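# Carry the masking tape roll to the next room's coffee table

## Task

Move the roll of masking tape onto the coffee table in the adjoining room. The tape must stay on the table by itself at the end, not be held there by the robot, and the robot must not tip over or finish leaning.

## Robot and tools

Robot: a Hello Robot Stretch 4, about 1.6 m tall. It has an omni-wheel base whose rim lies within 0.23 m of the base origin, a lift that slides up and down a mast, one arm that telescopes forward, a three-joint wrist and a two-finger gripper. There are four cameras on the body: head_camera, head_left_camera, head_right_camera (fisheye) and wrist_camera.

Frames: the base frame sits on the floor under the base centre, with x ahead, y to the left and z up. The odometry frame is the base frame as it was when the scene began. hand_pose is reported in the base frame and marks the point between the fingers, 0.015 m back from the tips; its printed value may be a little off. With all wrist joints at zero the hand axes line up with the base axes.

execute_actions: the argument actions is a list holding one action, or an empty list, which only reports state and images. An action may contain base, joints or both, plus optional pace and contact_limits. Alternatively it contains only end_of_arm. The parts of one action begin together and may finish at different moments. cameras picks which images come back: a list of names, or "all", null or omitted for every camera, or [] for none. The pictures line gives the order of the images.
- base takes a single command, always a relative offset from where the base last measured itself: translate_m (metres, forward positive, -2 to 2), strafe_m (metres sideways, left positive, -2 to 2) or rotate_rad (radians, counter-clockwise seen from above positive, -3.2 to 3.2).
- joints is an object of absolute targets keyed by joint name: lift_m 0 to 1.2 m; arm_m 0 to 0.55 m of extension; wrist_yaw_rad -1.134 to 4.276 (0 points ahead, positive turns left, 3.14 folds back, past 3.4 the arm may block it); wrist_pitch_rad -1.117 to 4.259 (0 level, 1.57 points down); wrist_roll_rad -1.117 to 4.259 (0 keeps the fingers level, positive turns clockwise when viewed from behind); gripper_m 0 to 0.08 m finger gap. Completion tolerances are ±0.004 for lift and arm, ±0.02 for yaw and roll, ±0.05 for pitch and ±0.002 for the gripper. A joint target outside its range is clipped and the result says so. Any other bad value or unknown key rejects the entire call with no motion.
- pace: "slow", "default", "fast" or "max". The base drives at up to 0.1/0.3/0.4/0.6 m/s and turns at up to 1/2/3/4 rad/s. With the lift above 0.2 these fall, down to 0.3 m/s and 1 rad/s at lift 1.2.
- contact_limits: only arm_m, from 0 (lightest push allowed) to 0.75 (hardest); 0.5 when left out.
- end_of_arm: "enable_torque" re-enables any wrist or gripper motor that has shut off.
A part left out of an action may still be driving toward its earlier target. A single action runs for at most 15 s. After one call reports a stop, the later execute_actions, wait and finished_scene calls in that same reply are skipped.

wait: seconds from 0 to 10; sends no new command and returns the same report an empty action gives. zoom_image: camera plus region [x0, y0, x1, y1] in pixels from the top-left corner, no larger than 504 by 504, taken from that camera's most recent full image. finished_scene: scene number; it ends the scene once the last command has been held, cannot be reversed, and reports whether the goal was met.

Result lines: base_status and joint_status tell how each commanded motion ended. done means reached; for the base it only means the wheels turned the commanded amount, slipping included. off_target means the part stopped short and may still be pushing. contact_stop_at_<key> means it struck something; that part drops its target and may go slack, so a slack lift can sag and a slack base can roll. limit_stop_at_<name> is a built-in limit: at_tilt means a lean above 6 degrees, leaving lift, arm and wheels slack until the lean eases; at_own_body means a joint would hit the robot, which is likely with pitch below -0.2 combined with roll below -0.4 or above 4. torque_fault means a wrist or gripper motor went limp and needs enable_torque. on_its_own lists anything the call did not command; its "held at" values are targets, not positions. joint_positions gives the joint values. base_odometry counts wheel turns only, heading from -3.142 to 3.142, left positive. If turned_by_wheels and turned_by_imu differ by more than about 0.1 rad, there was a collision or slip and the heading is off by roughly that difference. base_tilt in degrees (forward and right positive) carries a fixed bias of up to about 1.5. lidar_m gives 12 distances in metres from the base origin, in 30-degree sectors running counter-clockwise from straight ahead (4th left, 7th behind, 10th right); "-" means nothing seen or closer than 0.25 m. It senses from about 0.15 m up, so table tops register, but it can miss glass, thin legs and much of the area behind. wrist_depth_mm is a 7x7 grid of median depths from 100 to 2000 mm, read from the top left, and it includes the robot body. motor_effort is a percentage with a sign toward larger joint values and the peak in brackets; for wheel_0..2 positive means turning right. An effort at rest outside its normal range points to a load or a push.

Gripping: command a gap smaller than the object; the fingers stop just past first contact. A grip shows off_target, a reading above the command and gripper effort away from 0. Effort held more than about 50 from 0 shuts the motor off and the object may drop.

Method: unfold at the start with lift_m 0.4 and wrist_yaw_rad 0 together. Find the tape, grasp it, retract the arm before driving, travel to the next room, and place the roll on the coffee table. Open the fingers and pull back so the tape rests unsupported, then confirm before finishing. The scene keeps running while you think, and something may occasionally nudge loose objects.

Avoid: driving or turning with over 1 kg held and arm_m above 0.2, especially at fast paces; pulling or pushing steadily with the gripper held high; letting the base or arm press the gripper into surfaces; dropping, slamming or knocking things over; finishing while tilted.

Each tool is called after "Request:" as name([rows], argument=value, ...), one row to a line, values as JSON.

## Session

Request:
execute_actions(actions=[])

Scene clock: 0.00 s.
base_odometry: x=+0.000 y=+0.000 heading=+0.000 (m, m, rad; odometry frame)
turned_by_wheels: +0.000 (rad since the last result)
turned_by_imu: +0.000 (rad since the last result)
base_tilt: forward=+0.6 right=+0.5 (deg)
lidar_m: 0.73 0.74 0.78 0.67 0.68 0.85 1.32 3.01 1.18 0.99 0.98 0.82
base_status: not commanded
joint_positions: lift_m=+0.294 arm_m=-0.001 wrist_yaw_rad=+3.240 wrist_pitch_rad=-0.005 wrist_roll_rad=-0.017 gripper_m=+0.040
joint_status: not commanded
motor_effort: lift_m=+19 arm_m=-1 wrist_yaw_rad=+1 wrist_pitch_rad=-7 wrist_roll_rad=+1 gripper_m=+0 wheel_0=+0 wheel_1=+0 wheel_2=+0 (%)
hand_pose: x=-0.0499 y=+0.0661 z=+0.4728 quat_wxyz=(-0.049, +0.003, -0.008, +0.999) (m; base frame)
wrist_depth_mm: - 138 137 1756 - 1078 788 / - - 135 1756 - 1078 798 / - - 135 1464 - 1118 809 / - 114 136 1537 - 1118 820 / 187 140 - 1863 - 1078 809 / 205 1808 1808 1661 1808 1078 809 / 203 1281 123 1205 117 931 798
pictures: head_camera, head_left_camera, head_right_camera, wrist_camera
Images, in order (width x height): head_camera 420x560, head_left_camera 420x672, head_right_camera 420x672, wrist_camera 616x392.

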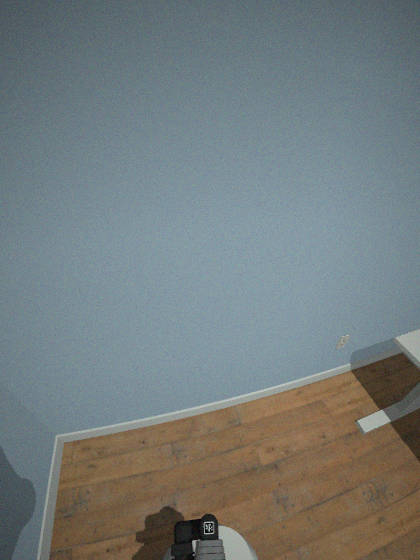

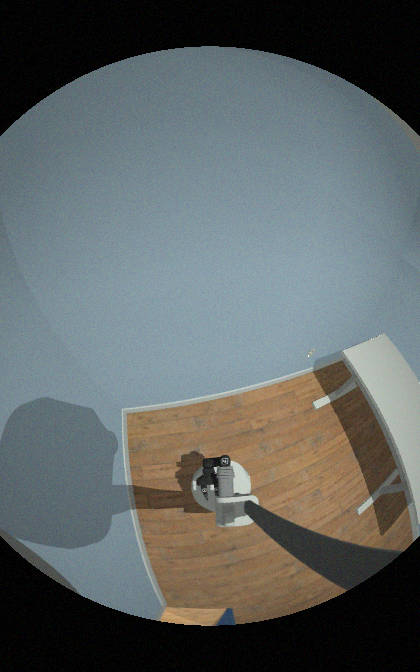

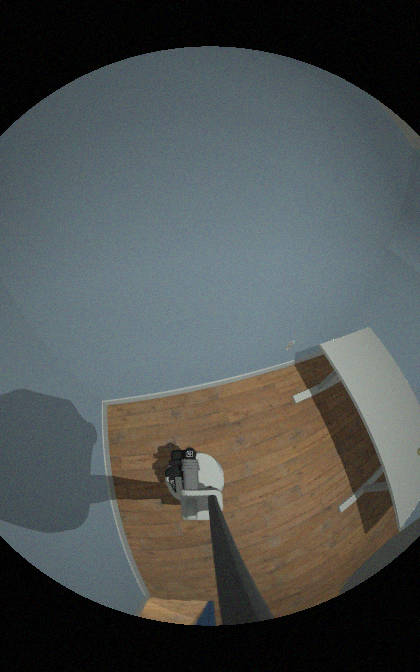

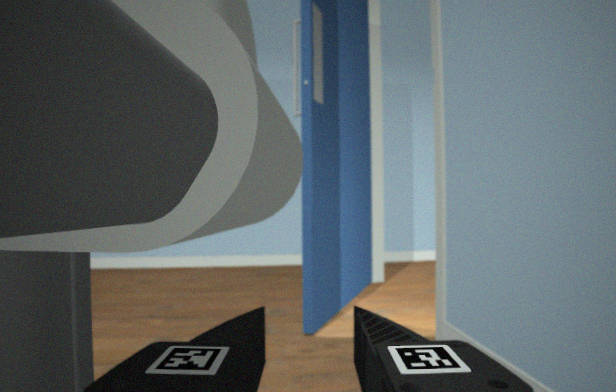

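Request:
execute_actions([
  {"base":{"rotate_rad":-2.0},"joints":{"lift_m":0.9,"wrist_yaw_rad":0}},
])

Scene clock: 6.60 s.
base_odometry: x=+0.000 y=+0.000 heading=-2.000 (m, m, rad; odometry frame)
turned_by_wheels: -2.000 (rad since the last result)
turned_by_imu: -1.976 (rad since the last result)
base_tilt: forward=+0.7 right=+0.4 (deg)
lidar_m: 1.11 0.97 1.00 0.81 0.72 0.76 0.73 0.68 0.70 0.89 1.31 2.89
base_status: done
joint_positions: lift_m=+0.900 arm_m=+0.000 wrist_yaw_rad=+0.001 wrist_pitch_rad=-0.005 wrist_roll_rad=-0.017 gripper_m=+0.040
joint_status: all done
motor_effort: lift_m=+21(26) arm_m=-1(1) wrist_yaw_rad=-3(8) wrist_pitch_rad=-8(9) wrist_roll_rad=+0(1) gripper_m=+0(0) wheel_0=+0(6) wheel_1=+1(10) wheel_2=+1(10) (%)
hand_pose: x=+0.3831 y=-0.0873 z=+1.0791 quat_wxyz=(+1.000, -0.008, -0.002, +0.000) (m; base frame)
wrist_depth_mm: 1397 1576 1863 - - - - / 1366 1618 1808 - - - - / 1366 1537 1808 - - - - / 1366 1576 1756 - - - - / 1366 1537 1808 - - - - / 1336 1397 1397 - - - - / 931 976 123 - 117 - -
pictures: head_camera, head_left_camera, head_right_camera, wrist_camera
Images, in order (width x height): head_camera 420x560, head_left_camera 420x672, head_right_camera 420x672, wrist_camera 616x392.

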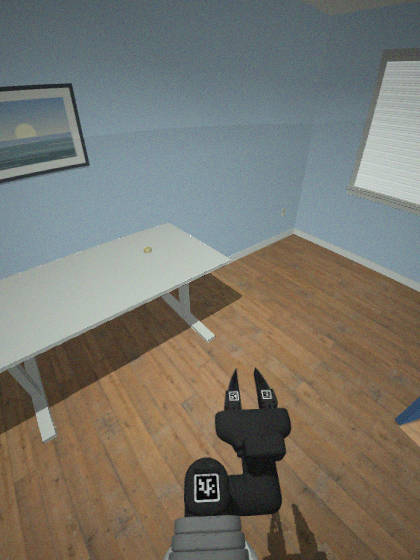

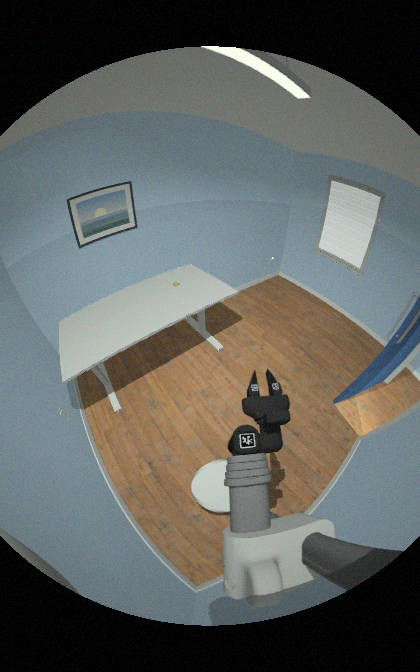

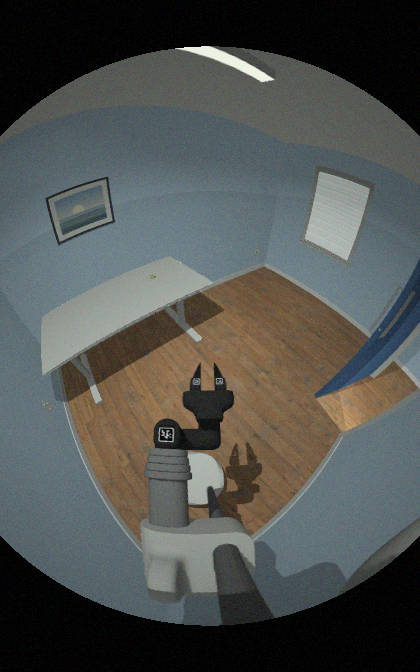

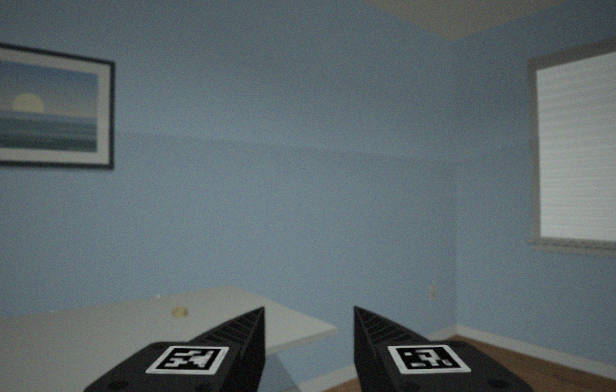

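Request:
execute_actions([
  {"base":{"rotate_rad":0.65},"joints":{"lift_m":0.95,"wrist_pitch_rad":0.9,"gripper_m":0.08}},
], cameras=[])

Request:
execute_actions([
  {"base":{"strafe_m":-0.52},"pace":"fast"},
], cameras=[])

Request:
execute_actions([
  {"base":{"translate_m":0.55},"joints":{"arm_m":0.2},"pace":"fast"},
])

Scene clock: 16.40 s.
base_odometry: x=+0.000 y=+0.000 heading=-1.350 (m, m, rad; odometry frame)
turned_by_wheels: +0.649 (rad since the last result)
turned_by_imu: +0.641 (rad since the last result)
base_tilt: forward=+0.8 right=+0.4 (deg)
lidar_m: 0.97 1.04 0.76 0.73 0.79 0.70 0.67 0.71 1.04 1.31 2.52 1.02
base_status: done
joint_positions: lift_m=+0.950 arm_m=+0.000 wrist_yaw_rad=+0.000 wrist_pitch_rad=+0.901 wrist_roll_rad=-0.017 gripper_m=+0.080
joint_status: all done
motor_effort: lift_m=+21(20) arm_m=-1(1) wrist_yaw_rad=+0(0) wrist_pitch_rad=-3(5) wrist_roll_rad=+1(1) gripper_m=+2(4) wheel_0=-1(6) wheel_1=-3(8) wheel_2=-3(10) (%)
hand_pose: x=+0.3024 y=-0.0874 z=+0.9613 quat_wxyz=(+0.900, -0.007, +0.436, +0.004) (m; base frame)
wrist_depth_mm: 831 820 842 820 820 798 809 / 1205 1576 1756 1863 1708 1808 1756 / 1205 1618 1661 1661 1618 1576 1618 / 1182 1464 1464 1397 1397 1430 1397 / 1160 1281 1281 1281 1281 1281 1255 / 1138 1160 1118 1160 1160 1182 1138 / 1060 104 1025 1042 991 108 1078
pictures: none
No camera images: the call's "cameras" was empty. Leave "cameras" out to get every camera's image.

Scene clock: 19.10 s.
base_odometry: x=-0.507 y=-0.114 heading=-1.351 (m, m, rad; odometry frame)
turned_by_wheels: +0.000 (rad since the last result)
turned_by_imu: +0.000 (rad since the last result)
base_tilt: forward=+0.6 right=+0.5 (deg)
lidar_m: 0.98 1.03 1.31 1.26 0.99 0.72 0.68 0.71 0.80 0.91 2.53 1.02
base_status: done
joint_positions: lift_m=+0.950 arm_m=+0.000 wrist_yaw_rad=+0.000 wrist_pitch_rad=+0.902 wrist_roll_rad=-0.017 gripper_m=+0.080
joint_status: not commanded
motor_effort: lift_m=+20(21) arm_m=-1(1) wrist_yaw_rad=-1(2) wrist_pitch_rad=-5(7) wrist_roll_rad=+0(1) gripper_m=+2(2) wheel_0=-2(10) wheel_1=+0(13) wheel_2=+0(2) (%)
hand_pose: x=+0.3024 y=-0.0874 z=+0.9613 quat_wxyz=(+0.900, -0.007, +0.436, +0.004) (m; base frame)
wrist_depth_mm: 820 831 842 831 831 1576 1618 / 1708 1808 1808 1756 1808 1808 1808 / 1576 1661 1661 1618 1576 1618 1618 / 1464 1464 1464 1464 1397 1430 1430 / 1308 1308 1281 1281 1281 1308 1255 / 1160 1138 1160 1160 1138 1138 1118 / 1060 104 1008 1060 1025 108 1060
pictures: none
No camera images: the call's "cameras" was empty. Leave "cameras" out to get every camera's image.

Scene clock: 22.03 s.
base_odometry: x=-0.387 y=-0.650 heading=-1.351 (m, m, rad; odometry frame)
turned_by_wheels: +0.000 (rad since the last result)
turned_by_imu: -0.005 (rad since the last result)
base_tilt: forward=+0.7 right=+0.5 (deg)
lidar_m: 0.44 0.48 0.66 1.24 1.28 1.30 1.23 1.14 1.11 2.43 0.65 0.50
base_status: done
joint_positions: lift_m=+0.950 arm_m=+0.199 wrist_yaw_rad=+0.000 wrist_pitch_rad=+0.902 wrist_roll_rad=-0.017 gripper_m=+0.080
joint_status: all done
motor_effort: lift_m=+20(20) arm_m=+5(5) wrist_yaw_rad=+0(1) wrist_pitch_rad=-4(6) wrist_roll_rad=+0(1) gripper_m=+2(2) wheel_0=+0(7) wheel_1=+3(9) wheel_2=-2(13) (%)
hand_pose: x=+0.5019 y=-0.0874 z=+0.9613 quat_wxyz=(+0.900, -0.008, +0.436, +0.004) (m; base frame)
wrist_depth_mm: 788 798 768 788 788 798 820 / 676 668 676 668 661 654 946 / 580 574 569 569 574 569 1042 / 508 500 508 508 500 500 496 / 452 452 449 445 449 442 442 / 407 402 407 404 402 404 399 / 375 104 353 368 355 108 -
pictures: head_camera, head_left_camera, head_right_camera, wrist_camera
Images, in order (width x height): head_camera 420x560, head_left_camera 420x672, head_right_camera 420x672, wrist_camera 616x392.

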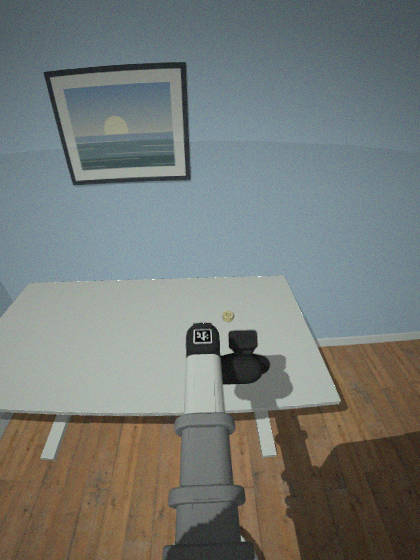

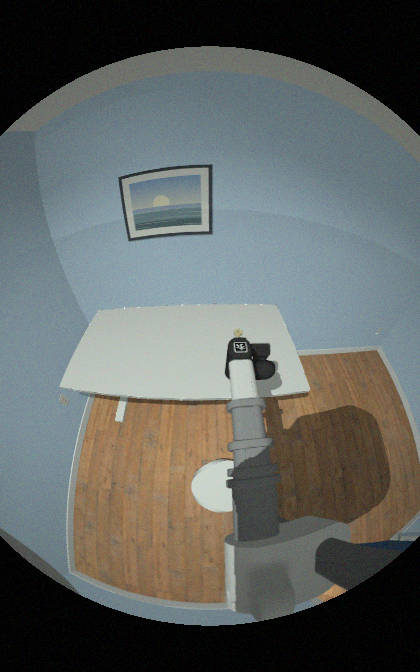

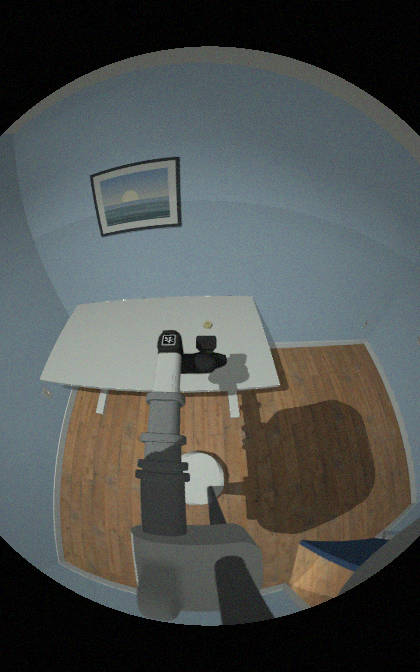

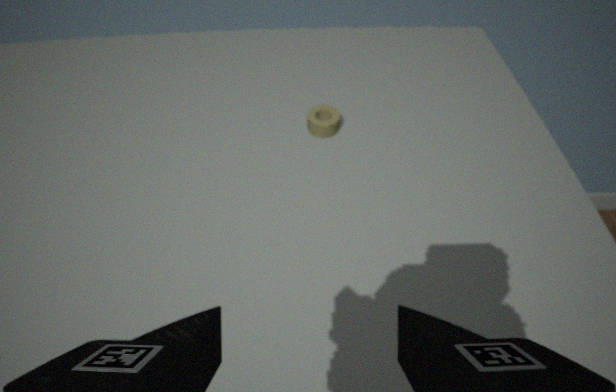

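Request:
execute_actions([
  {"base":{"strafe_m":-0.023},"joints":{"arm_m":0.42,"lift_m":0.82}},
], cameras=[])

Request:
execute_actions([
  {"base":{"translate_m":0.1}},
], cameras=["wrist_camera","head_left_camera"])

Scene clock: 33.30 s.
base_odometry: x=-0.410 y=-0.655 heading=-1.351 (m, m, rad; odometry frame)
turned_by_wheels: +0.000 (rad since the last result)
turned_by_imu: +0.000 (rad since the last result)
base_tilt: forward=+0.6 right=+0.5 (deg)
lidar_m: 0.45 0.48 0.65 1.25 1.34 1.28 1.22 1.11 1.10 2.43 1.73 0.48
base_status: done
joint_positions: lift_m=+0.820 arm_m=+0.419 wrist_yaw_rad=+0.000 wrist_pitch_rad=+0.902 wrist_roll_rad=-0.017 gripper_m=+0.080
joint_status: all done
motor_effort: lift_m=+16(17) arm_m=+5(5) wrist_yaw_rad=+0(1) wrist_pitch_rad=-5(4) wrist_roll_rad=+1(1) gripper_m=+2(2) wheel_0=+0(9) wheel_1=+0(7) wheel_2=+0(3) (%)
hand_pose: x=+0.7219 y=-0.0874 z=+0.8316 quat_wxyz=(+0.900, -0.008, +0.436, +0.004) (m; base frame)
wrist_depth_mm: 535 530 530 530 521 517 585 / 452 452 442 439 439 439 442 / 387 387 382 379 379 377 377 / 338 338 336 327 336 330 332 / 300 300 298 300 297 296 296 / 268 268 268 270 270 267 265 / 249 104 238 245 237 108 -
pictures: none
No camera images: the call's "cameras" was empty. Leave "cameras" out to get every camera's image.

Scene clock: 34.83 s.
base_odometry: x=-0.388 y=-0.753 heading=-1.350 (m, m, rad; odometry frame)
turned_by_wheels: +0.000 (rad since the last result)
turned_by_imu: -0.001 (rad since the last result)
base_tilt: forward=+0.8 right=+0.4 (deg)
lidar_m: 0.35 0.35 0.51 1.26 1.33 1.41 1.33 1.15 1.21 2.42 0.49 0.37
base_status: done
joint_positions: lift_m=+0.820 arm_m=+0.419 wrist_yaw_rad=+0.000 wrist_pitch_rad=+0.902 wrist_roll_rad=-0.017 gripper_m=+0.080
joint_status: not commanded
motor_effort: lift_m=+17(16) arm_m=+5(5) wrist_yaw_rad=+0(0) wrist_pitch_rad=-5(4) wrist_roll_rad=+1(0) gripper_m=+2(3) wheel_0=+2(8) wheel_1=+3(9) wheel_2=-2(9) (%)
hand_pose: x=+0.7219 y=-0.0874 z=+0.8316 quat_wxyz=(+0.900, -0.008, +0.436, +0.004) (m; base frame)
wrist_depth_mm: 492 492 496 496 484 488 492 / 455 449 442 442 445 439 439 / 389 384 379 379 382 375 377 / 338 336 334 336 334 332 330 / 301 300 298 278 296 294 294 / 268 270 270 264 268 267 265 / 249 104 236 245 239 108 -
pictures: head_left_camera, wrist_camera
Images, in order (width x height): head_left_camera 420x672, wrist_camera 616x392.

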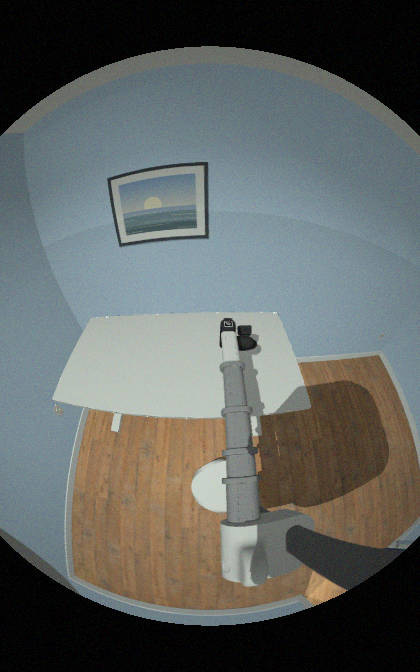

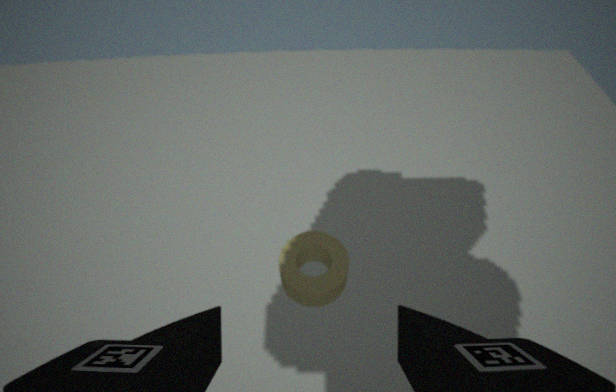

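Request:
execute_actions([
  {"joints":{"arm_m":0.485,"lift_m":0.738}},
], cameras=["wrist_camera"])

Scene clock: 41.63 s.
base_odometry: x=-0.388 y=-0.753 heading=-1.350 (m, m, rad; odometry frame)
turned_by_wheels: +0.000 (rad since the last result)
turned_by_imu: +0.000 (rad since the last result)
base_tilt: forward=+0.7 right=+0.5 (deg)
lidar_m: 0.34 0.36 0.52 1.26 1.32 1.39 1.33 1.16 1.25 2.40 0.52 0.36
base_status: not commanded
joint_positions: lift_m=+0.738 arm_m=+0.484 wrist_yaw_rad=+0.000 wrist_pitch_rad=+0.902 wrist_roll_rad=-0.017 gripper_m=+0.080
joint_status: all done
motor_effort: lift_m=+16(13) arm_m=+6(5) wrist_yaw_rad=+0(2) wrist_pitch_rad=-3(8) wrist_roll_rad=+1(1) gripper_m=+2(2) wheel_0=+2(2) wheel_1=+3(3) wheel_2=-2(2) (%)
hand_pose: x=+0.7868 y=-0.0874 z=+0.7496 quat_wxyz=(+0.900, -0.007, +0.436, +0.004) (m; base frame)
wrist_depth_mm: 368 364 364 362 362 355 355 / 312 309 304 301 301 301 300 / 265 263 262 259 258 259 259 / 232 231 230 229 228 227 226 / 205 206 204 204 204 203 202 / 185 185 185 166 177 182 182 / 171 104 162 160 161 108 -
pictures: wrist_camera
Images, in order (width x height): wrist_camera 616x392.

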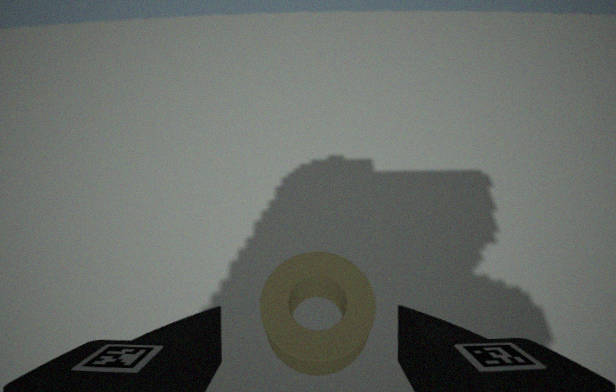

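Request:
execute_actions([
  {"joints":{"arm_m":0.495,"lift_m":0.729}},
], cameras=[])

Request:
execute_actions([
  {"joints":{"gripper_m":0.035}},
], cameras=["wrist_camera"])

Scene clock: 47.00 s.
base_odometry: x=-0.388 y=-0.753 heading=-1.350 (m, m, rad; odometry frame)
turned_by_wheels: +0.000 (rad since the last result)
turned_by_imu: +0.000 (rad since the last result)
base_tilt: forward=+0.6 right=+0.5 (deg)
lidar_m: 0.34 0.37 0.51 1.27 1.32 1.37 1.31 1.15 1.27 2.42 0.52 0.40
base_status: not commanded
joint_positions: lift_m=+0.730 arm_m=+0.494 wrist_yaw_rad=-0.002 wrist_pitch_rad=+0.901 wrist_roll_rad=-0.017 gripper_m=+0.080
joint_status: all done
motor_effort: lift_m=+10(14) arm_m=+7(10) wrist_yaw_rad=+6(8) wrist_pitch_rad=+0(5) wrist_roll_rad=+0(1) gripper_m=+3(3) wheel_0=+2(2) wheel_1=+3(3) wheel_2=-1(2) (%)
hand_pose: x=+0.7964 y=-0.0877 z=+0.7412 quat_wxyz=(+0.900, -0.007, +0.435, +0.003) (m; base frame)
wrist_depth_mm: 364 362 357 355 359 349 355 / 306 304 297 297 296 297 298 / 260 258 257 255 253 254 253 / 228 226 226 224 224 224 223 / 202 201 200 200 200 199 198 / 181 181 180 161 176 178 178 / 167 104 160 143 146 108 -
pictures: none
No camera images: the call's "cameras" was empty. Leave "cameras" out to get every camera's image.

Scene clock: 48.10 s.
base_odometry: x=-0.388 y=-0.753 heading=-1.350 (m, m, rad; odometry frame)
turned_by_wheels: +0.000 (rad since the last result)
turned_by_imu: +0.000 (rad since the last result)
base_tilt: forward=+0.7 right=+0.5 (deg)
lidar_m: 0.33 0.34 0.49 1.25 1.32 1.37 1.34 1.15 1.22 2.42 0.53 0.36
base_status: not commanded
joint_positions: lift_m=+0.730 arm_m=+0.494 wrist_yaw_rad=-0.001 wrist_pitch_rad=+0.896 wrist_roll_rad=-0.017 gripper_m=+0.048
joint_status: gripper_m off_target (ended at +0.048, target +0.035)
on_its_own: gripper_m is held at +0.043, not at your +0.035, by its contact guard: the fingers met something
motor_effort: lift_m=+12(11) arm_m=+6(8) wrist_yaw_rad=+3(6) wrist_pitch_rad=+12(12) wrist_roll_rad=+1(1) gripper_m=-38(39) wheel_0=+2(2) wheel_1=+3(3) wheel_2=-2(2) (%)
hand_pose: x=+0.7978 y=-0.0875 z=+0.7418 quat_wxyz=(+0.901, -0.007, +0.433, +0.003) (m; base frame)
wrist_depth_mm: 368 362 364 364 357 353 355 / 309 306 301 300 298 298 301 / 263 260 258 257 255 255 255 / 229 229 227 225 224 224 224 / 202 202 202 201 200 199 198 / 180 181 181 162 179 179 178 / 165 167 124 140 120 136 -
pictures: wrist_camera
Images, in order (width x height): wrist_camera 616x392.

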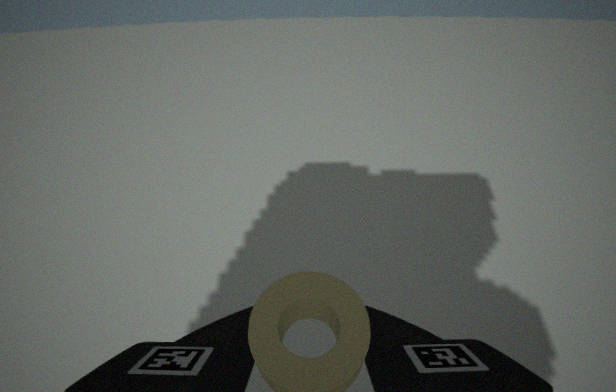

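Request:
execute_actions([
  {"joints":{"lift_m":0.8}},
], cameras=[])

Request:
execute_actions([
  {"base":{"translate_m":-0.55},"joints":{"arm_m":0,"wrist_pitch_rad":1.45},"pace":"fast"},
], cameras=[])

Request:
execute_actions([
  {"base":{"rotate_rad":-2.35}},
])

Scene clock: 55.80 s.
base_odometry: x=-0.388 y=-0.753 heading=-1.350 (m, m, rad; odometry frame)
turned_by_wheels: +0.000 (rad since the last result)
turned_by_imu: +0.000 (rad since the last result)
base_tilt: forward=+0.6 right=+0.6 (deg)
lidar_m: 0.34 0.37 0.48 1.26 1.32 1.39 1.33 1.16 1.24 2.43 0.53 0.39
base_status: not commanded
joint_positions: lift_m=+0.800 arm_m=+0.494 wrist_yaw_rad=+0.000 wrist_pitch_rad=+0.902 wrist_roll_rad=-0.017 gripper_m=+0.048
joint_status: all done
on_its_own: gripper_m is held at +0.043, not at your +0.035, by its contact guard: the fingers met something
motor_effort: lift_m=+21(20) arm_m=+5(6) wrist_yaw_rad=+1(3) wrist_pitch_rad=-4(15) wrist_roll_rad=-1(0) gripper_m=-36(37) wheel_0=+2(2) wheel_1=+3(3) wheel_2=-1(2) (%)
hand_pose: x=+0.7970 y=-0.0874 z=+0.8112 quat_wxyz=(+0.900, -0.007, +0.436, +0.004) (m; base frame)
wrist_depth_mm: 413 418 415 421 418 424 421 / 418 413 410 402 404 404 404 / 357 353 353 353 349 345 347 / 314 310 309 307 309 307 306 / 276 276 274 274 273 273 271 / 249 249 248 160 248 245 246 / 226 230 124 140 121 165 224
pictures: none
No camera images: the call's "cameras" was empty. Leave "cameras" out to get every camera's image.

Scene clock: 58.60 s.
base_odometry: x=-0.508 y=-0.216 heading=-1.351 (m, m, rad; odometry frame)
turned_by_wheels: +0.000 (rad since the last result)
turned_by_imu: +0.004 (rad since the last result)
base_tilt: forward=+0.7 right=+0.4 (deg)
lidar_m: 0.88 0.93 1.27 1.26 1.13 0.80 0.78 0.83 0.83 2.44 2.37 0.93
base_status: done
joint_positions: lift_m=+0.800 arm_m=+0.001 wrist_yaw_rad=+0.000 wrist_pitch_rad=+1.451 wrist_roll_rad=-0.016 gripper_m=+0.048
joint_status: all done
on_its_own: gripper_m is held at +0.043, not at your +0.035, by its contact guard: the fingers met something
motor_effort: lift_m=+20(21) arm_m=-5(6) wrist_yaw_rad=+2(0) wrist_pitch_rad=-2(6) wrist_roll_rad=+1(0) gripper_m=-37(37) wheel_0=-1(7) wheel_1=-3(9) wheel_2=+2(17) (%)
hand_pose: x=+0.1972 y=-0.0874 z=+0.7669 quat_wxyz=(+0.748, -0.006, +0.663, +0.005) (m; base frame)
wrist_depth_mm: 991 1008 991 991 991 991 1008 / 976 991 976 976 976 976 960 / 976 946 976 946 960 946 946 / 931 946 917 931 946 931 931 / 931 917 917 917 931 917 917 / 904 917 691 161 891 891 904 / 891 891 124 141 121 492 854
pictures: none
No camera images: the call's "cameras" was empty. Leave "cameras" out to get every camera's image.

Scene clock: 61.07 s.
base_odometry: x=-0.508 y=-0.216 heading=+2.583 (m, m, rad; odometry frame)
turned_by_wheels: -2.349 (rad since the last result)
turned_by_imu: -2.321 (rad since the last result)
base_tilt: forward=+0.7 right=+0.4 (deg)
lidar_m: 0.94 0.81 2.37 1.91 0.88 0.89 1.07 1.28 1.29 0.91 0.76 0.78
base_status: done
joint_positions: lift_m=+0.800 arm_m=+0.001 wrist_yaw_rad=+0.000 wrist_pitch_rad=+1.451 wrist_roll_rad=-0.016 gripper_m=+0.048
joint_status: not commanded
on_its_own: gripper_m is held at +0.043, not at your +0.035, by its contact guard: the fingers met something
motor_effort: lift_m=+21(20) arm_m=-5(5) wrist_yaw_rad=+1(1) wrist_pitch_rad=-2(2) wrist_roll_rad=+1(1) gripper_m=-36(37) wheel_0=+3(6) wheel_1=+4(11) wheel_2=+2(12) (%)
hand_pose: x=+0.1973 y=-0.0874 z=+0.7669 quat_wxyz=(+0.748, -0.006, +0.663, +0.005) (m; base frame)
wrist_depth_mm: 976 1025 991 1008 976 788 661 / 976 991 976 960 960 904 741 / 976 931 960 946 976 946 854 / 946 946 946 931 931 946 946 / 931 917 931 904 904 917 917 / 904 904 691 161 891 891 904 / 891 891 124 140 121 488 891
pictures: head_camera, head_left_camera, head_right_camera, wrist_camera
Images, in order (width x height): head_camera 420x560, head_left_camera 420x672, head_right_camera 420x672, wrist_camera 616x392.

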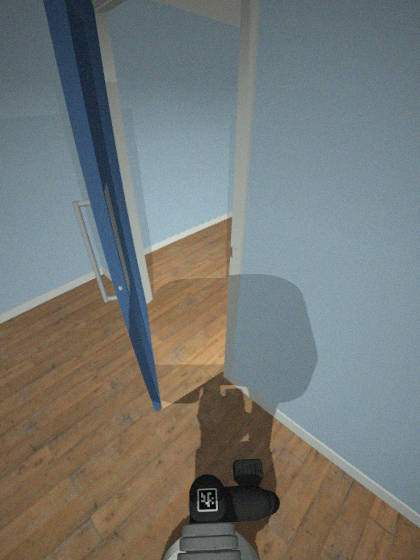

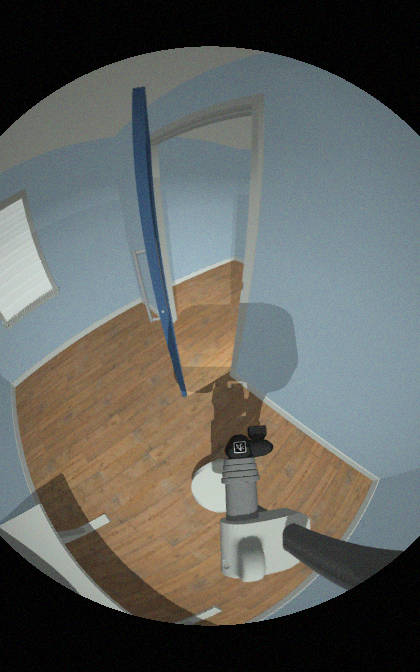

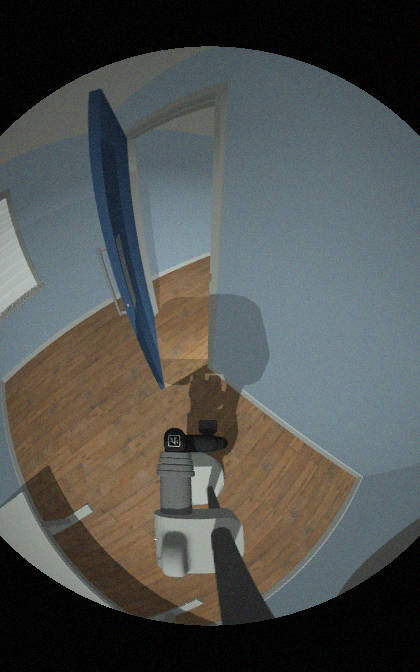

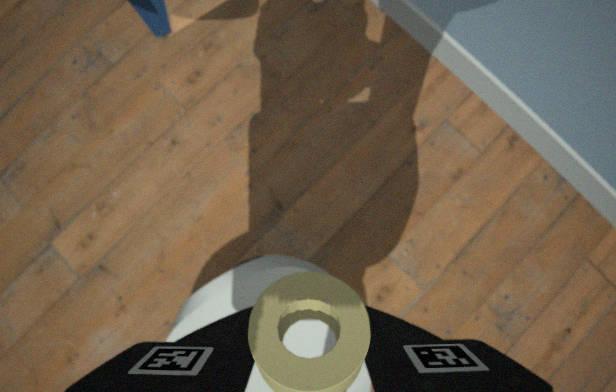

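Request:
execute_actions([
  {"base":{"strafe_m":0.15}},
], cameras=[])

Request:
execute_actions([
  {"base":{"translate_m":0.35},"joints":{"arm_m":0.4}},
], cameras=["head_camera"])

Request:
execute_actions([
  {"base":{"strafe_m":0.4},"pace":"slow"},
], cameras=["head_camera","head_left_camera"])

Scene clock: 70.20 s.
base_odometry: x=-0.587 y=-0.343 heading=+2.583 (m, m, rad; odometry frame)
turned_by_wheels: +0.000 (rad since the last result)
turned_by_imu: +0.000 (rad since the last result)
base_tilt: forward=+0.8 right=+0.4 (deg)
lidar_m: 0.76 0.85 2.28 1.79 0.78 0.79 0.92 1.38 1.40 1.03 0.88 0.89
base_status: done
joint_positions: lift_m=+0.800 arm_m=+0.001 wrist_yaw_rad=+0.000 wrist_pitch_rad=+1.451 wrist_roll_rad=-0.016 gripper_m=+0.048
joint_status: not commanded
on_its_own: gripper_m is held at +0.043, not at your +0.035, by its contact guard: the fingers met something
motor_effort: lift_m=+20(20) arm_m=-5(5) wrist_yaw_rad=+1(0) wrist_pitch_rad=-3(2) wrist_roll_rad=+0(0) gripper_m=-37(37) wheel_0=+0(10) wheel_1=+2(12) wheel_2=+0(3) (%)
hand_pose: x=+0.1973 y=-0.0874 z=+0.7669 quat_wxyz=(+0.748, -0.006, +0.663, +0.005) (m; base frame)
wrist_depth_mm: 1008 976 976 976 991 917 778 / 976 960 960 991 991 960 878 / 976 976 960 946 960 960 931 / 946 931 946 946 917 931 931 / 946 917 931 917 917 904 931 / 917 904 691 161 904 891 891 / 891 878 123 140 121 496 866
pictures: none
No camera images: the call's "cameras" was empty. Leave "cameras" out to get every camera's image.

Scene clock: 72.83 s.
base_odometry: x=-0.884 y=-0.158 heading=+2.583 (m, m, rad; odometry frame)
turned_by_wheels: +0.000 (rad since the last result)
turned_by_imu: -0.003 (rad since the last result)
base_tilt: forward=+0.8 right=+0.5 (deg)
lidar_m: 1.53 0.43 2.07 2.08 1.01 1.02 1.23 1.67 1.34 0.76 0.65 0.64
base_status: done
joint_positions: lift_m=+0.800 arm_m=+0.399 wrist_yaw_rad=+0.000 wrist_pitch_rad=+1.450 wrist_roll_rad=-0.017 gripper_m=+0.048
joint_status: all done
on_its_own: gripper_m is held at +0.043, not at your +0.035, by its contact guard: the fingers met something
motor_effort: lift_m=+20(20) arm_m=+5(7) wrist_yaw_rad=-1(2) wrist_pitch_rad=+0(3) wrist_roll_rad=+1(0) gripper_m=-36(37) wheel_0=+1(8) wheel_1=+4(8) wheel_2=-3(13) (%)
hand_pose: x=+0.5956 y=-0.0874 z=+0.7669 quat_wxyz=(+0.748, -0.006, +0.663, +0.006) (m; base frame)
wrist_depth_mm: 473 778 976 991 991 991 991 / 430 715 991 960 976 960 976 / 404 640 946 946 946 946 307 / 382 574 946 917 946 427 303 / 357 530 917 917 917 580 402 / 338 484 723 162 891 820 530 / 325 402 123 141 121 452 707
pictures: head_camera
Images, in order (width x height): head_camera 420x560.

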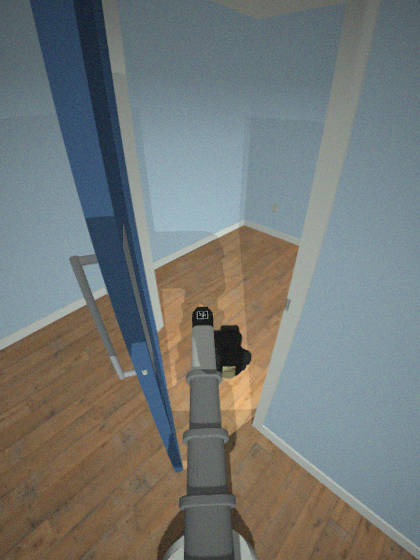

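Scene clock: 77.97 s.
base_odometry: x=-1.096 y=-0.497 heading=+2.583 (m, m, rad; odometry frame)
turned_by_wheels: +0.000 (rad since the last result)
turned_by_imu: -0.005 (rad since the last result)
base_tilt: forward=+0.8 right=+0.4 (deg)
lidar_m: 0.38 0.40 1.73 1.75 1.52 0.78 0.91 1.66 1.88 1.12 0.92 0.92
base_status: done
joint_positions: lift_m=+0.800 arm_m=+0.399 wrist_yaw_rad=+0.000 wrist_pitch_rad=+1.450 wrist_roll_rad=-0.017 gripper_m=+0.048
joint_status: not commanded
on_its_own: gripper_m is held at +0.043, not at your +0.035, by its contact guard: the fingers met something
motor_effort: lift_m=+20(20) arm_m=+5(5) wrist_yaw_rad=-1(1) wrist_pitch_rad=-1(1) wrist_roll_rad=+1(0) gripper_m=-37(37) wheel_0=-2(17) wheel_1=+4(9) wheel_2=-2(4) (%)
hand_pose: x=+0.5956 y=-0.0874 z=+0.7669 quat_wxyz=(+0.748, -0.006, +0.663, +0.006) (m; base frame)
wrist_depth_mm: 191 271 512 1008 991 976 976 / 193 278 525 960 946 976 976 / 194 285 549 946 946 946 931 / 196 290 569 946 931 917 904 / 199 297 591 917 904 904 904 / 206 301 477 161 904 904 891 / 207 263 124 140 121 492 878
pictures: head_camera, head_left_camera
Images, in order (width x height): head_camera 420x560, head_left_camera 420x672.

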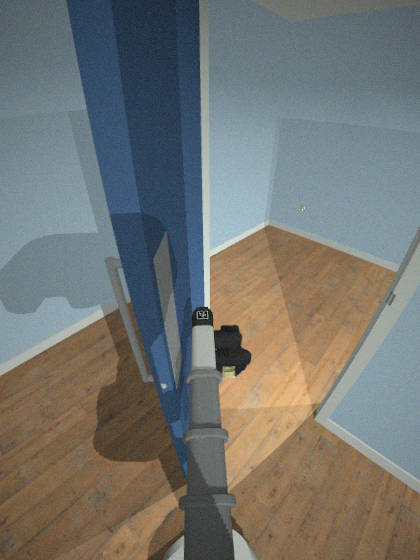

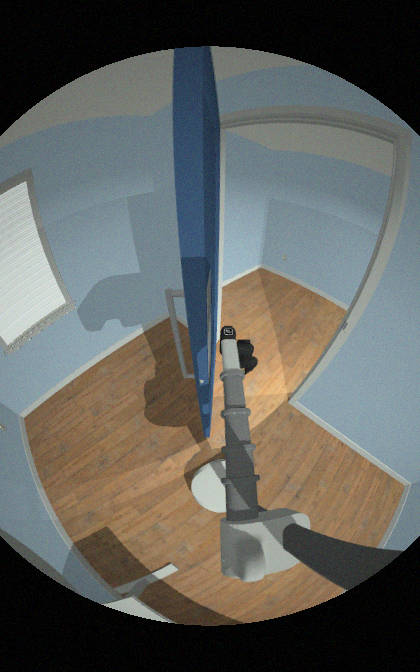

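Request:
execute_actions([
  {"base":{"strafe_m":-0.29},"joints":{"arm_m":0}},
], cameras=["head_camera"])

Request:
execute_actions([
  {"base":{"translate_m":0.6}},
], cameras=["head_right_camera","head_left_camera"])

Scene clock: 86.77 s.
base_odometry: x=-0.942 y=-0.251 heading=+2.583 (m, m, rad; odometry frame)
turned_by_wheels: +0.000 (rad since the last result)
turned_by_imu: +0.000 (rad since the last result)
base_tilt: forward=+0.6 right=+0.4 (deg)
lidar_m: 1.18 0.53 0.57 2.01 0.94 0.92 1.13 1.72 1.49 0.86 0.72 0.73
base_status: done
joint_positions: lift_m=+0.800 arm_m=+0.001 wrist_yaw_rad=+0.000 wrist_pitch_rad=+1.451 wrist_roll_rad=-0.017 gripper_m=+0.048
joint_status: all done
on_its_own: gripper_m is held at +0.043, not at your +0.035, by its contact guard: the fingers met something
motor_effort: lift_m=+20(20) arm_m=-5(6) wrist_yaw_rad=+0(1) wrist_pitch_rad=-1(2) wrist_roll_rad=+1(1) gripper_m=-37(36) wheel_0=+1(7) wheel_1=-2(12) wheel_2=+0(3) (%)
hand_pose: x=+0.1973 y=-0.0874 z=+0.7669 quat_wxyz=(+0.748, -0.006, +0.663, +0.005) (m; base frame)
wrist_depth_mm: 640 917 991 991 976 715 603 / 640 931 960 976 991 842 676 / 699 946 960 946 946 946 788 / 946 946 946 946 931 931 917 / 917 917 917 917 917 917 904 / 904 891 691 161 904 891 891 / 891 891 123 140 120 492 878
pictures: head_camera
Images, in order (width x height): head_camera 420x560.

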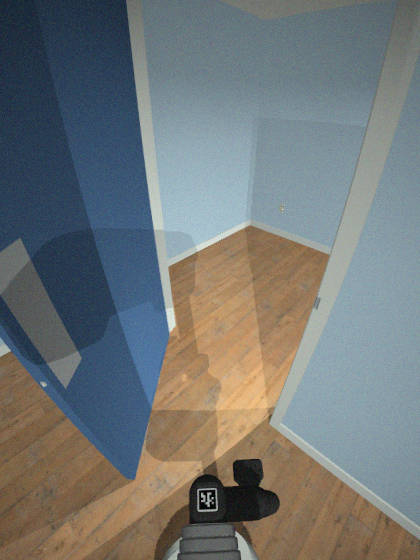

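Scene clock: 90.27 s.
base_odometry: x=-1.451 y=+0.066 heading=+2.583 (m, m, rad; odometry frame)
turned_by_wheels: +0.000 (rad since the last result)
turned_by_imu: -0.005 (rad since the last result)
base_tilt: forward=+0.7 right=+0.5 (deg)
lidar_m: 0.90 0.47 0.34 0.31 0.37 1.45 1.62 2.17 0.68 0.37 0.39 2.53
base_status: done
joint_positions: lift_m=+0.800 arm_m=+0.001 wrist_yaw_rad=+0.000 wrist_pitch_rad=+1.451 wrist_roll_rad=-0.017 gripper_m=+0.048
joint_status: not commanded
on_its_own: gripper_m is held at +0.043, not at your +0.035, by its contact guard: the fingers met something
motor_effort: lift_m=+20(20) arm_m=-5(5) wrist_yaw_rad=+1(2) wrist_pitch_rad=-2(2) wrist_roll_rad=+1(1) gripper_m=-37(36) wheel_0=+2(5) wheel_1=+2(8) wheel_2=-3(13) (%)
hand_pose: x=+0.1973 y=-0.0874 z=+0.7669 quat_wxyz=(+0.748, -0.006, +0.663, +0.005) (m; base frame)
wrist_depth_mm: 559 778 1008 991 991 976 991 / 569 809 976 991 976 976 960 / 574 842 976 946 946 946 946 / 580 866 931 946 931 931 931 / 585 878 917 904 904 917 917 / 615 904 699 161 904 676 484 / 615 741 124 141 120 307 445
pictures: head_left_camera, head_right_camera
Images, in order (width x height): head_left_camera 420x672, head_right_camera 420x672.

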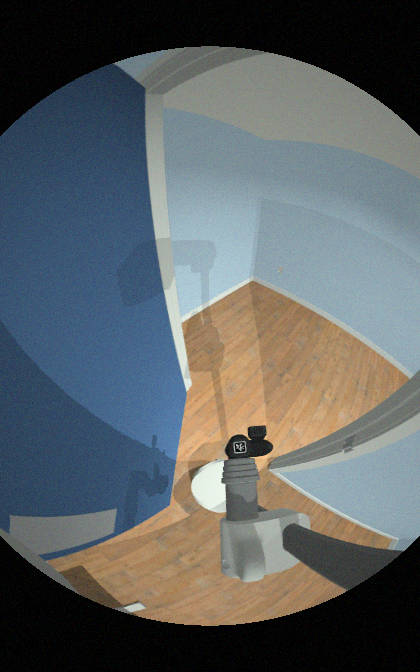

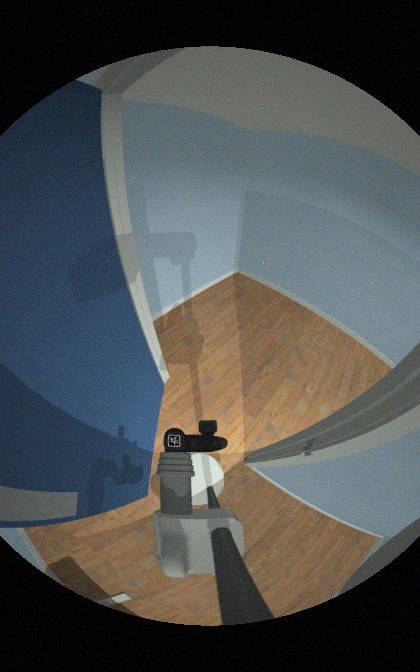

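Request:
execute_actions([
  {"base":{"translate_m":0.2}},
], cameras=[])

Request:
execute_actions([
  {"base":{"rotate_rad":-0.7}},
], cameras=["head_right_camera"])

Request:
execute_actions([
  {"base":{"translate_m":0.9},"pace":"fast"},
], cameras=["head_right_camera","head_camera"])

Scene clock: 98.40 s.
base_odometry: x=-1.621 y=+0.172 heading=+2.584 (m, m, rad; odometry frame)
turned_by_wheels: +0.000 (rad since the last result)
turned_by_imu: -0.002 (rad since the last result)
base_tilt: forward=+0.8 right=+0.7 (deg)
lidar_m: 1.69 0.42 0.31 0.30 0.32 1.62 1.79 2.31 0.37 0.36 2.41 2.42
base_status: done
joint_positions: lift_m=+0.800 arm_m=+0.001 wrist_yaw_rad=+0.000 wrist_pitch_rad=+1.451 wrist_roll_rad=-0.017 gripper_m=+0.048
joint_status: not commanded
on_its_own: gripper_m is held at +0.043, not at your +0.035, by its contact guard: the fingers met something
motor_effort: lift_m=+20(20) arm_m=-5(5) wrist_yaw_rad=+2(0) wrist_pitch_rad=+1(2) wrist_roll_rad=+0(1) gripper_m=-37(36) wheel_0=+3(7) wheel_1=+3(9) wheel_2=-3(12) (%)
hand_pose: x=+0.1973 y=-0.0874 z=+0.7669 quat_wxyz=(+0.748, -0.006, +0.663, +0.005) (m; base frame)
wrist_depth_mm: 535 741 1008 991 991 991 991 / 539 788 976 991 960 960 976 / 539 798 946 960 960 946 960 / 559 820 931 946 946 931 931 / 564 842 917 917 904 931 917 / 580 866 699 161 904 904 891 / 597 715 123 141 120 488 878
pictures: none
No camera images: the call's "cameras" was empty. Leave "cameras" out to get every camera's image.

Scene clock: 99.87 s.
base_odometry: x=-1.621 y=+0.172 heading=+1.884 (m, m, rad; odometry frame)
turned_by_wheels: -0.699 (rad since the last result)
turned_by_imu: -0.691 (rad since the last result)
base_tilt: forward=+0.8 right=+0.4 (deg)
lidar_m: 2.41 1.88 0.50 0.34 0.30 0.32 0.43 1.67 2.34 0.57 0.36 2.46
base_status: done
joint_positions: lift_m=+0.800 arm_m=+0.001 wrist_yaw_rad=+0.000 wrist_pitch_rad=+1.451 wrist_roll_rad=-0.017 gripper_m=+0.048
joint_status: not commanded
on_its_own: gripper_m is held at +0.043, not at your +0.035, by its contact guard: the fingers met something
motor_effort: lift_m=+20(20) arm_m=-5(5) wrist_yaw_rad=-1(1) wrist_pitch_rad=-2(0) wrist_roll_rad=+2(1) gripper_m=-36(36) wheel_0=+2(6) wheel_1=+3(10) wheel_2=+3(7) (%)
hand_pose: x=+0.1973 y=-0.0874 z=+0.7669 quat_wxyz=(+0.748, -0.006, +0.663, +0.005) (m; base frame)
wrist_depth_mm: 991 991 991 991 1008 991 991 / 976 976 991 976 976 960 960 / 960 960 946 960 960 946 946 / 960 946 946 946 946 931 418 / 904 946 917 917 904 564 402 / 778 917 691 161 891 891 878 / 699 842 124 141 121 496 878
pictures: head_right_camera
Images, in order (width x height): head_right_camera 420x672.

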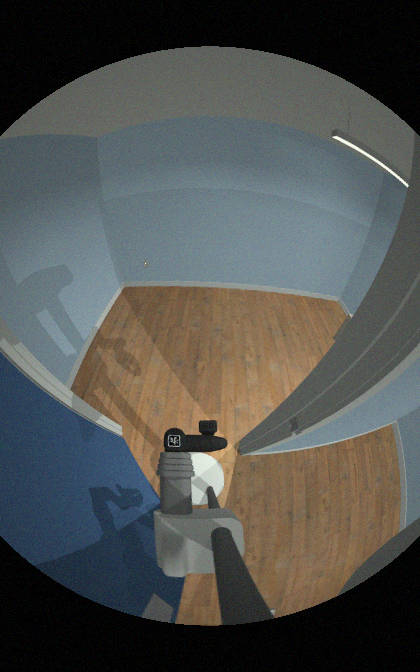

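Scene clock: 103.53 s.
base_odometry: x=-1.898 y=+1.028 heading=+1.885 (m, m, rad; odometry frame)
turned_by_wheels: +0.000 (rad since the last result)
turned_by_imu: -0.008 (rad since the last result)
base_tilt: forward=+0.8 right=+0.6 (deg)
lidar_m: 1.52 1.64 1.37 1.33 0.80 0.84 1.12 0.67 0.89 1.79 2.01 1.49
base_status: done
joint_positions: lift_m=+0.800 arm_m=+0.001 wrist_yaw_rad=+0.000 wrist_pitch_rad=+1.451 wrist_roll_rad=-0.017 gripper_m=+0.048
joint_status: not commanded
on_its_own: gripper_m is held at +0.043, not at your +0.035, by its contact guard: the fingers met something
motor_effort: lift_m=+20(20) arm_m=-5(5) wrist_yaw_rad=+2(0) wrist_pitch_rad=-2(2) wrist_roll_rad=+1(1) gripper_m=-37(37) wheel_0=+1(6) wheel_1=+3(10) wheel_2=-2(15) (%)
hand_pose: x=+0.1973 y=-0.0874 z=+0.7670 quat_wxyz=(+0.748, -0.006, +0.663, +0.005) (m; base frame)
wrist_depth_mm: 1008 991 976 991 991 976 976 / 991 991 976 976 976 976 960 / 976 960 960 946 931 960 946 / 946 960 946 946 931 931 917 / 931 931 904 917 917 904 917 / 917 904 691 161 891 891 891 / 891 891 124 140 121 496 891
pictures: head_camera, head_right_camera
Images, in order (width x height): head_camera 420x560, head_right_camera 420x672.

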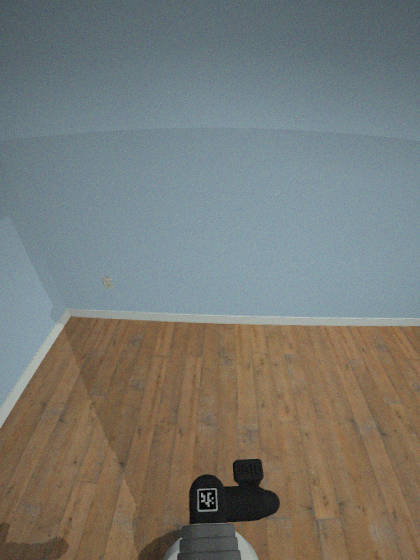

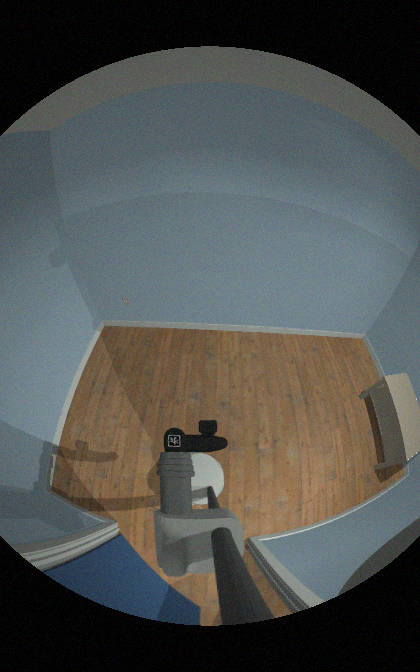

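Request:
execute_actions([
  {"base":{"rotate_rad":-1.5},"joints":{"wrist_pitch_rad":0.9,"lift_m":0.65}},
], cameras=[])

Request:
execute_actions([
  {"base":{"translate_m":1.3},"joints":{"arm_m":0.25},"pace":"fast"},
], cameras=["wrist_camera","head_camera"])

Scene clock: 112.27 s.
base_odometry: x=-1.898 y=+1.028 heading=+0.385 (m, m, rad; odometry frame)
turned_by_wheels: -1.499 (rad since the last result)
turned_by_imu: -1.482 (rad since the last result)
base_tilt: forward=+0.7 right=+0.3 (deg)
lidar_m: 1.78 1.89 1.52 1.50 1.65 1.34 1.33 0.79 0.87 1.19 0.68 0.95
base_status: done
joint_positions: lift_m=+0.650 arm_m=+0.001 wrist_yaw_rad=+0.000 wrist_pitch_rad=+0.902 wrist_roll_rad=-0.017 gripper_m=+0.048
joint_status: all done
on_its_own: gripper_m is held at +0.043, not at your +0.035, by its contact guard: the fingers met something
motor_effort: lift_m=+17(21) arm_m=-5(5) wrist_yaw_rad=+1(0) wrist_pitch_rad=-5(10) wrist_roll_rad=+1(0) gripper_m=-37(37) wheel_0=+2(7) wheel_1=+3(11) wheel_2=+1(10) (%)
hand_pose: x=+0.3036 y=-0.0874 z=+0.6615 quat_wxyz=(+0.900, -0.007, +0.436, +0.004) (m; base frame)
wrist_depth_mm: 1708 1661 1576 1661 1661 1537 946 / 1430 1430 1397 1366 1397 1366 917 / 1229 1205 1205 1182 1205 1182 917 / 1060 1060 1060 1042 1060 1042 866 / 931 931 946 946 931 917 842 / 854 842 854 161 831 831 788 / 768 778 124 140 121 427 741
pictures: none
No camera images: the call's "cameras" was empty. Leave "cameras" out to get every camera's image.

Scene clock: 116.83 s.
base_odometry: x=-0.694 y=+1.517 heading=+0.385 (m, m, rad; odometry frame)
turned_by_wheels: +0.000 (rad since the last result)
turned_by_imu: -0.011 (rad since the last result)
base_tilt: forward=+0.8 right=+0.5 (deg)
lidar_m: 0.49 0.56 1.33 1.31 1.46 2.30 2.06 0.95 0.76 0.73 0.63 0.52
base_status: done
joint_positions: lift_m=+0.650 arm_m=+0.249 wrist_yaw_rad=+0.000 wrist_pitch_rad=+0.902 wrist_roll_rad=-0.017 gripper_m=+0.048
joint_status: all done
on_its_own: gripper_m is held at +0.043, not at your +0.035, by its contact guard: the fingers met something
motor_effort: lift_m=+17(17) arm_m=+5(5) wrist_yaw_rad=-1(2) wrist_pitch_rad=-5(6) wrist_roll_rad=+0(0) gripper_m=-37(37) wheel_0=+1(8) wheel_1=+4(9) wheel_2=-1(14) (%)
hand_pose: x=+0.5519 y=-0.0874 z=+0.6615 quat_wxyz=(+0.900, -0.008, +0.436, +0.004) (m; base frame)
wrist_depth_mm: 699 676 647 634 615 591 564 / 798 627 615 603 615 615 609 / 564 535 530 530 525 521 525 / 469 466 462 462 459 459 455 / 418 418 415 415 413 410 407 / 373 375 375 160 368 368 366 / 342 345 124 141 121 222 338
pictures: head_camera, wrist_camera
Images, in order (width x height): head_camera 420x560, wrist_camera 616x392.

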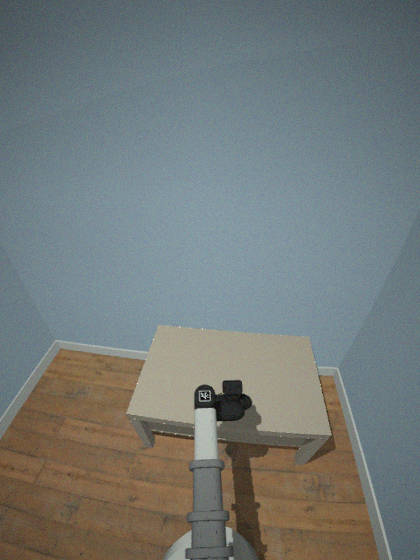

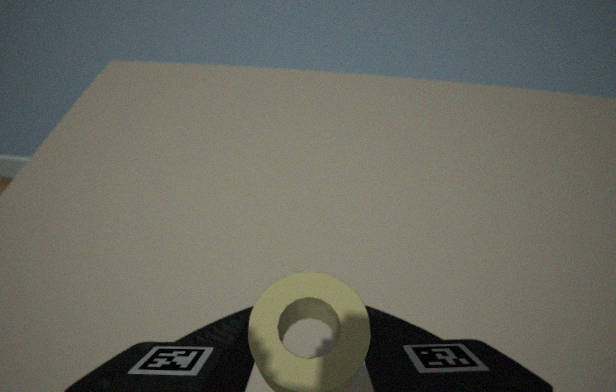

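Request:
execute_actions([
  {"joints":{"arm_m":0.42,"lift_m":0.475}},
], cameras=["wrist_camera"])

Scene clock: 124.10 s.
base_odometry: x=-0.694 y=+1.517 heading=+0.385 (m, m, rad; odometry frame)
turned_by_wheels: +0.000 (rad since the last result)
turned_by_imu: +0.000 (rad since the last result)
base_tilt: forward=+0.6 right=+0.6 (deg)
lidar_m: 0.51 0.56 1.34 1.32 1.45 2.26 2.05 0.93 0.75 0.73 0.63 0.52
base_status: not commanded
joint_positions: lift_m=+0.475 arm_m=+0.419 wrist_yaw_rad=+0.000 wrist_pitch_rad=+0.902 wrist_roll_rad=-0.017 gripper_m=+0.048
joint_status: all done
on_its_own: gripper_m is held at +0.043, not at your +0.035, by its contact guard: the fingers met something
motor_effort: lift_m=+17(21) arm_m=+6(6) wrist_yaw_rad=+0(2) wrist_pitch_rad=-5(5) wrist_roll_rad=+2(0) gripper_m=-37(36) wheel_0=+1(1) wheel_1=+3(3) wheel_2=+0(1) (%)
hand_pose: x=+0.7218 y=-0.0874 z=+0.4865 quat_wxyz=(+0.900, -0.008, +0.436, +0.004) (m; base frame)
wrist_depth_mm: 384 379 379 375 377 366 377 / 325 320 315 317 314 312 310 / 276 273 273 270 270 268 267 / 240 240 239 238 237 236 236 / 214 214 213 212 212 211 210 / 192 193 193 161 190 190 188 / 176 178 124 141 120 140 -
pictures: wrist_camera
Images, in order (width x height): wrist_camera 616x392.

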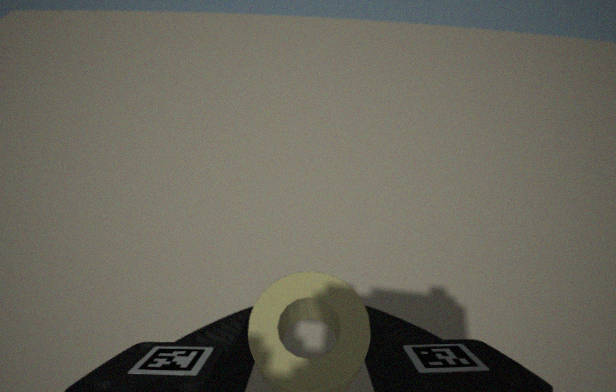

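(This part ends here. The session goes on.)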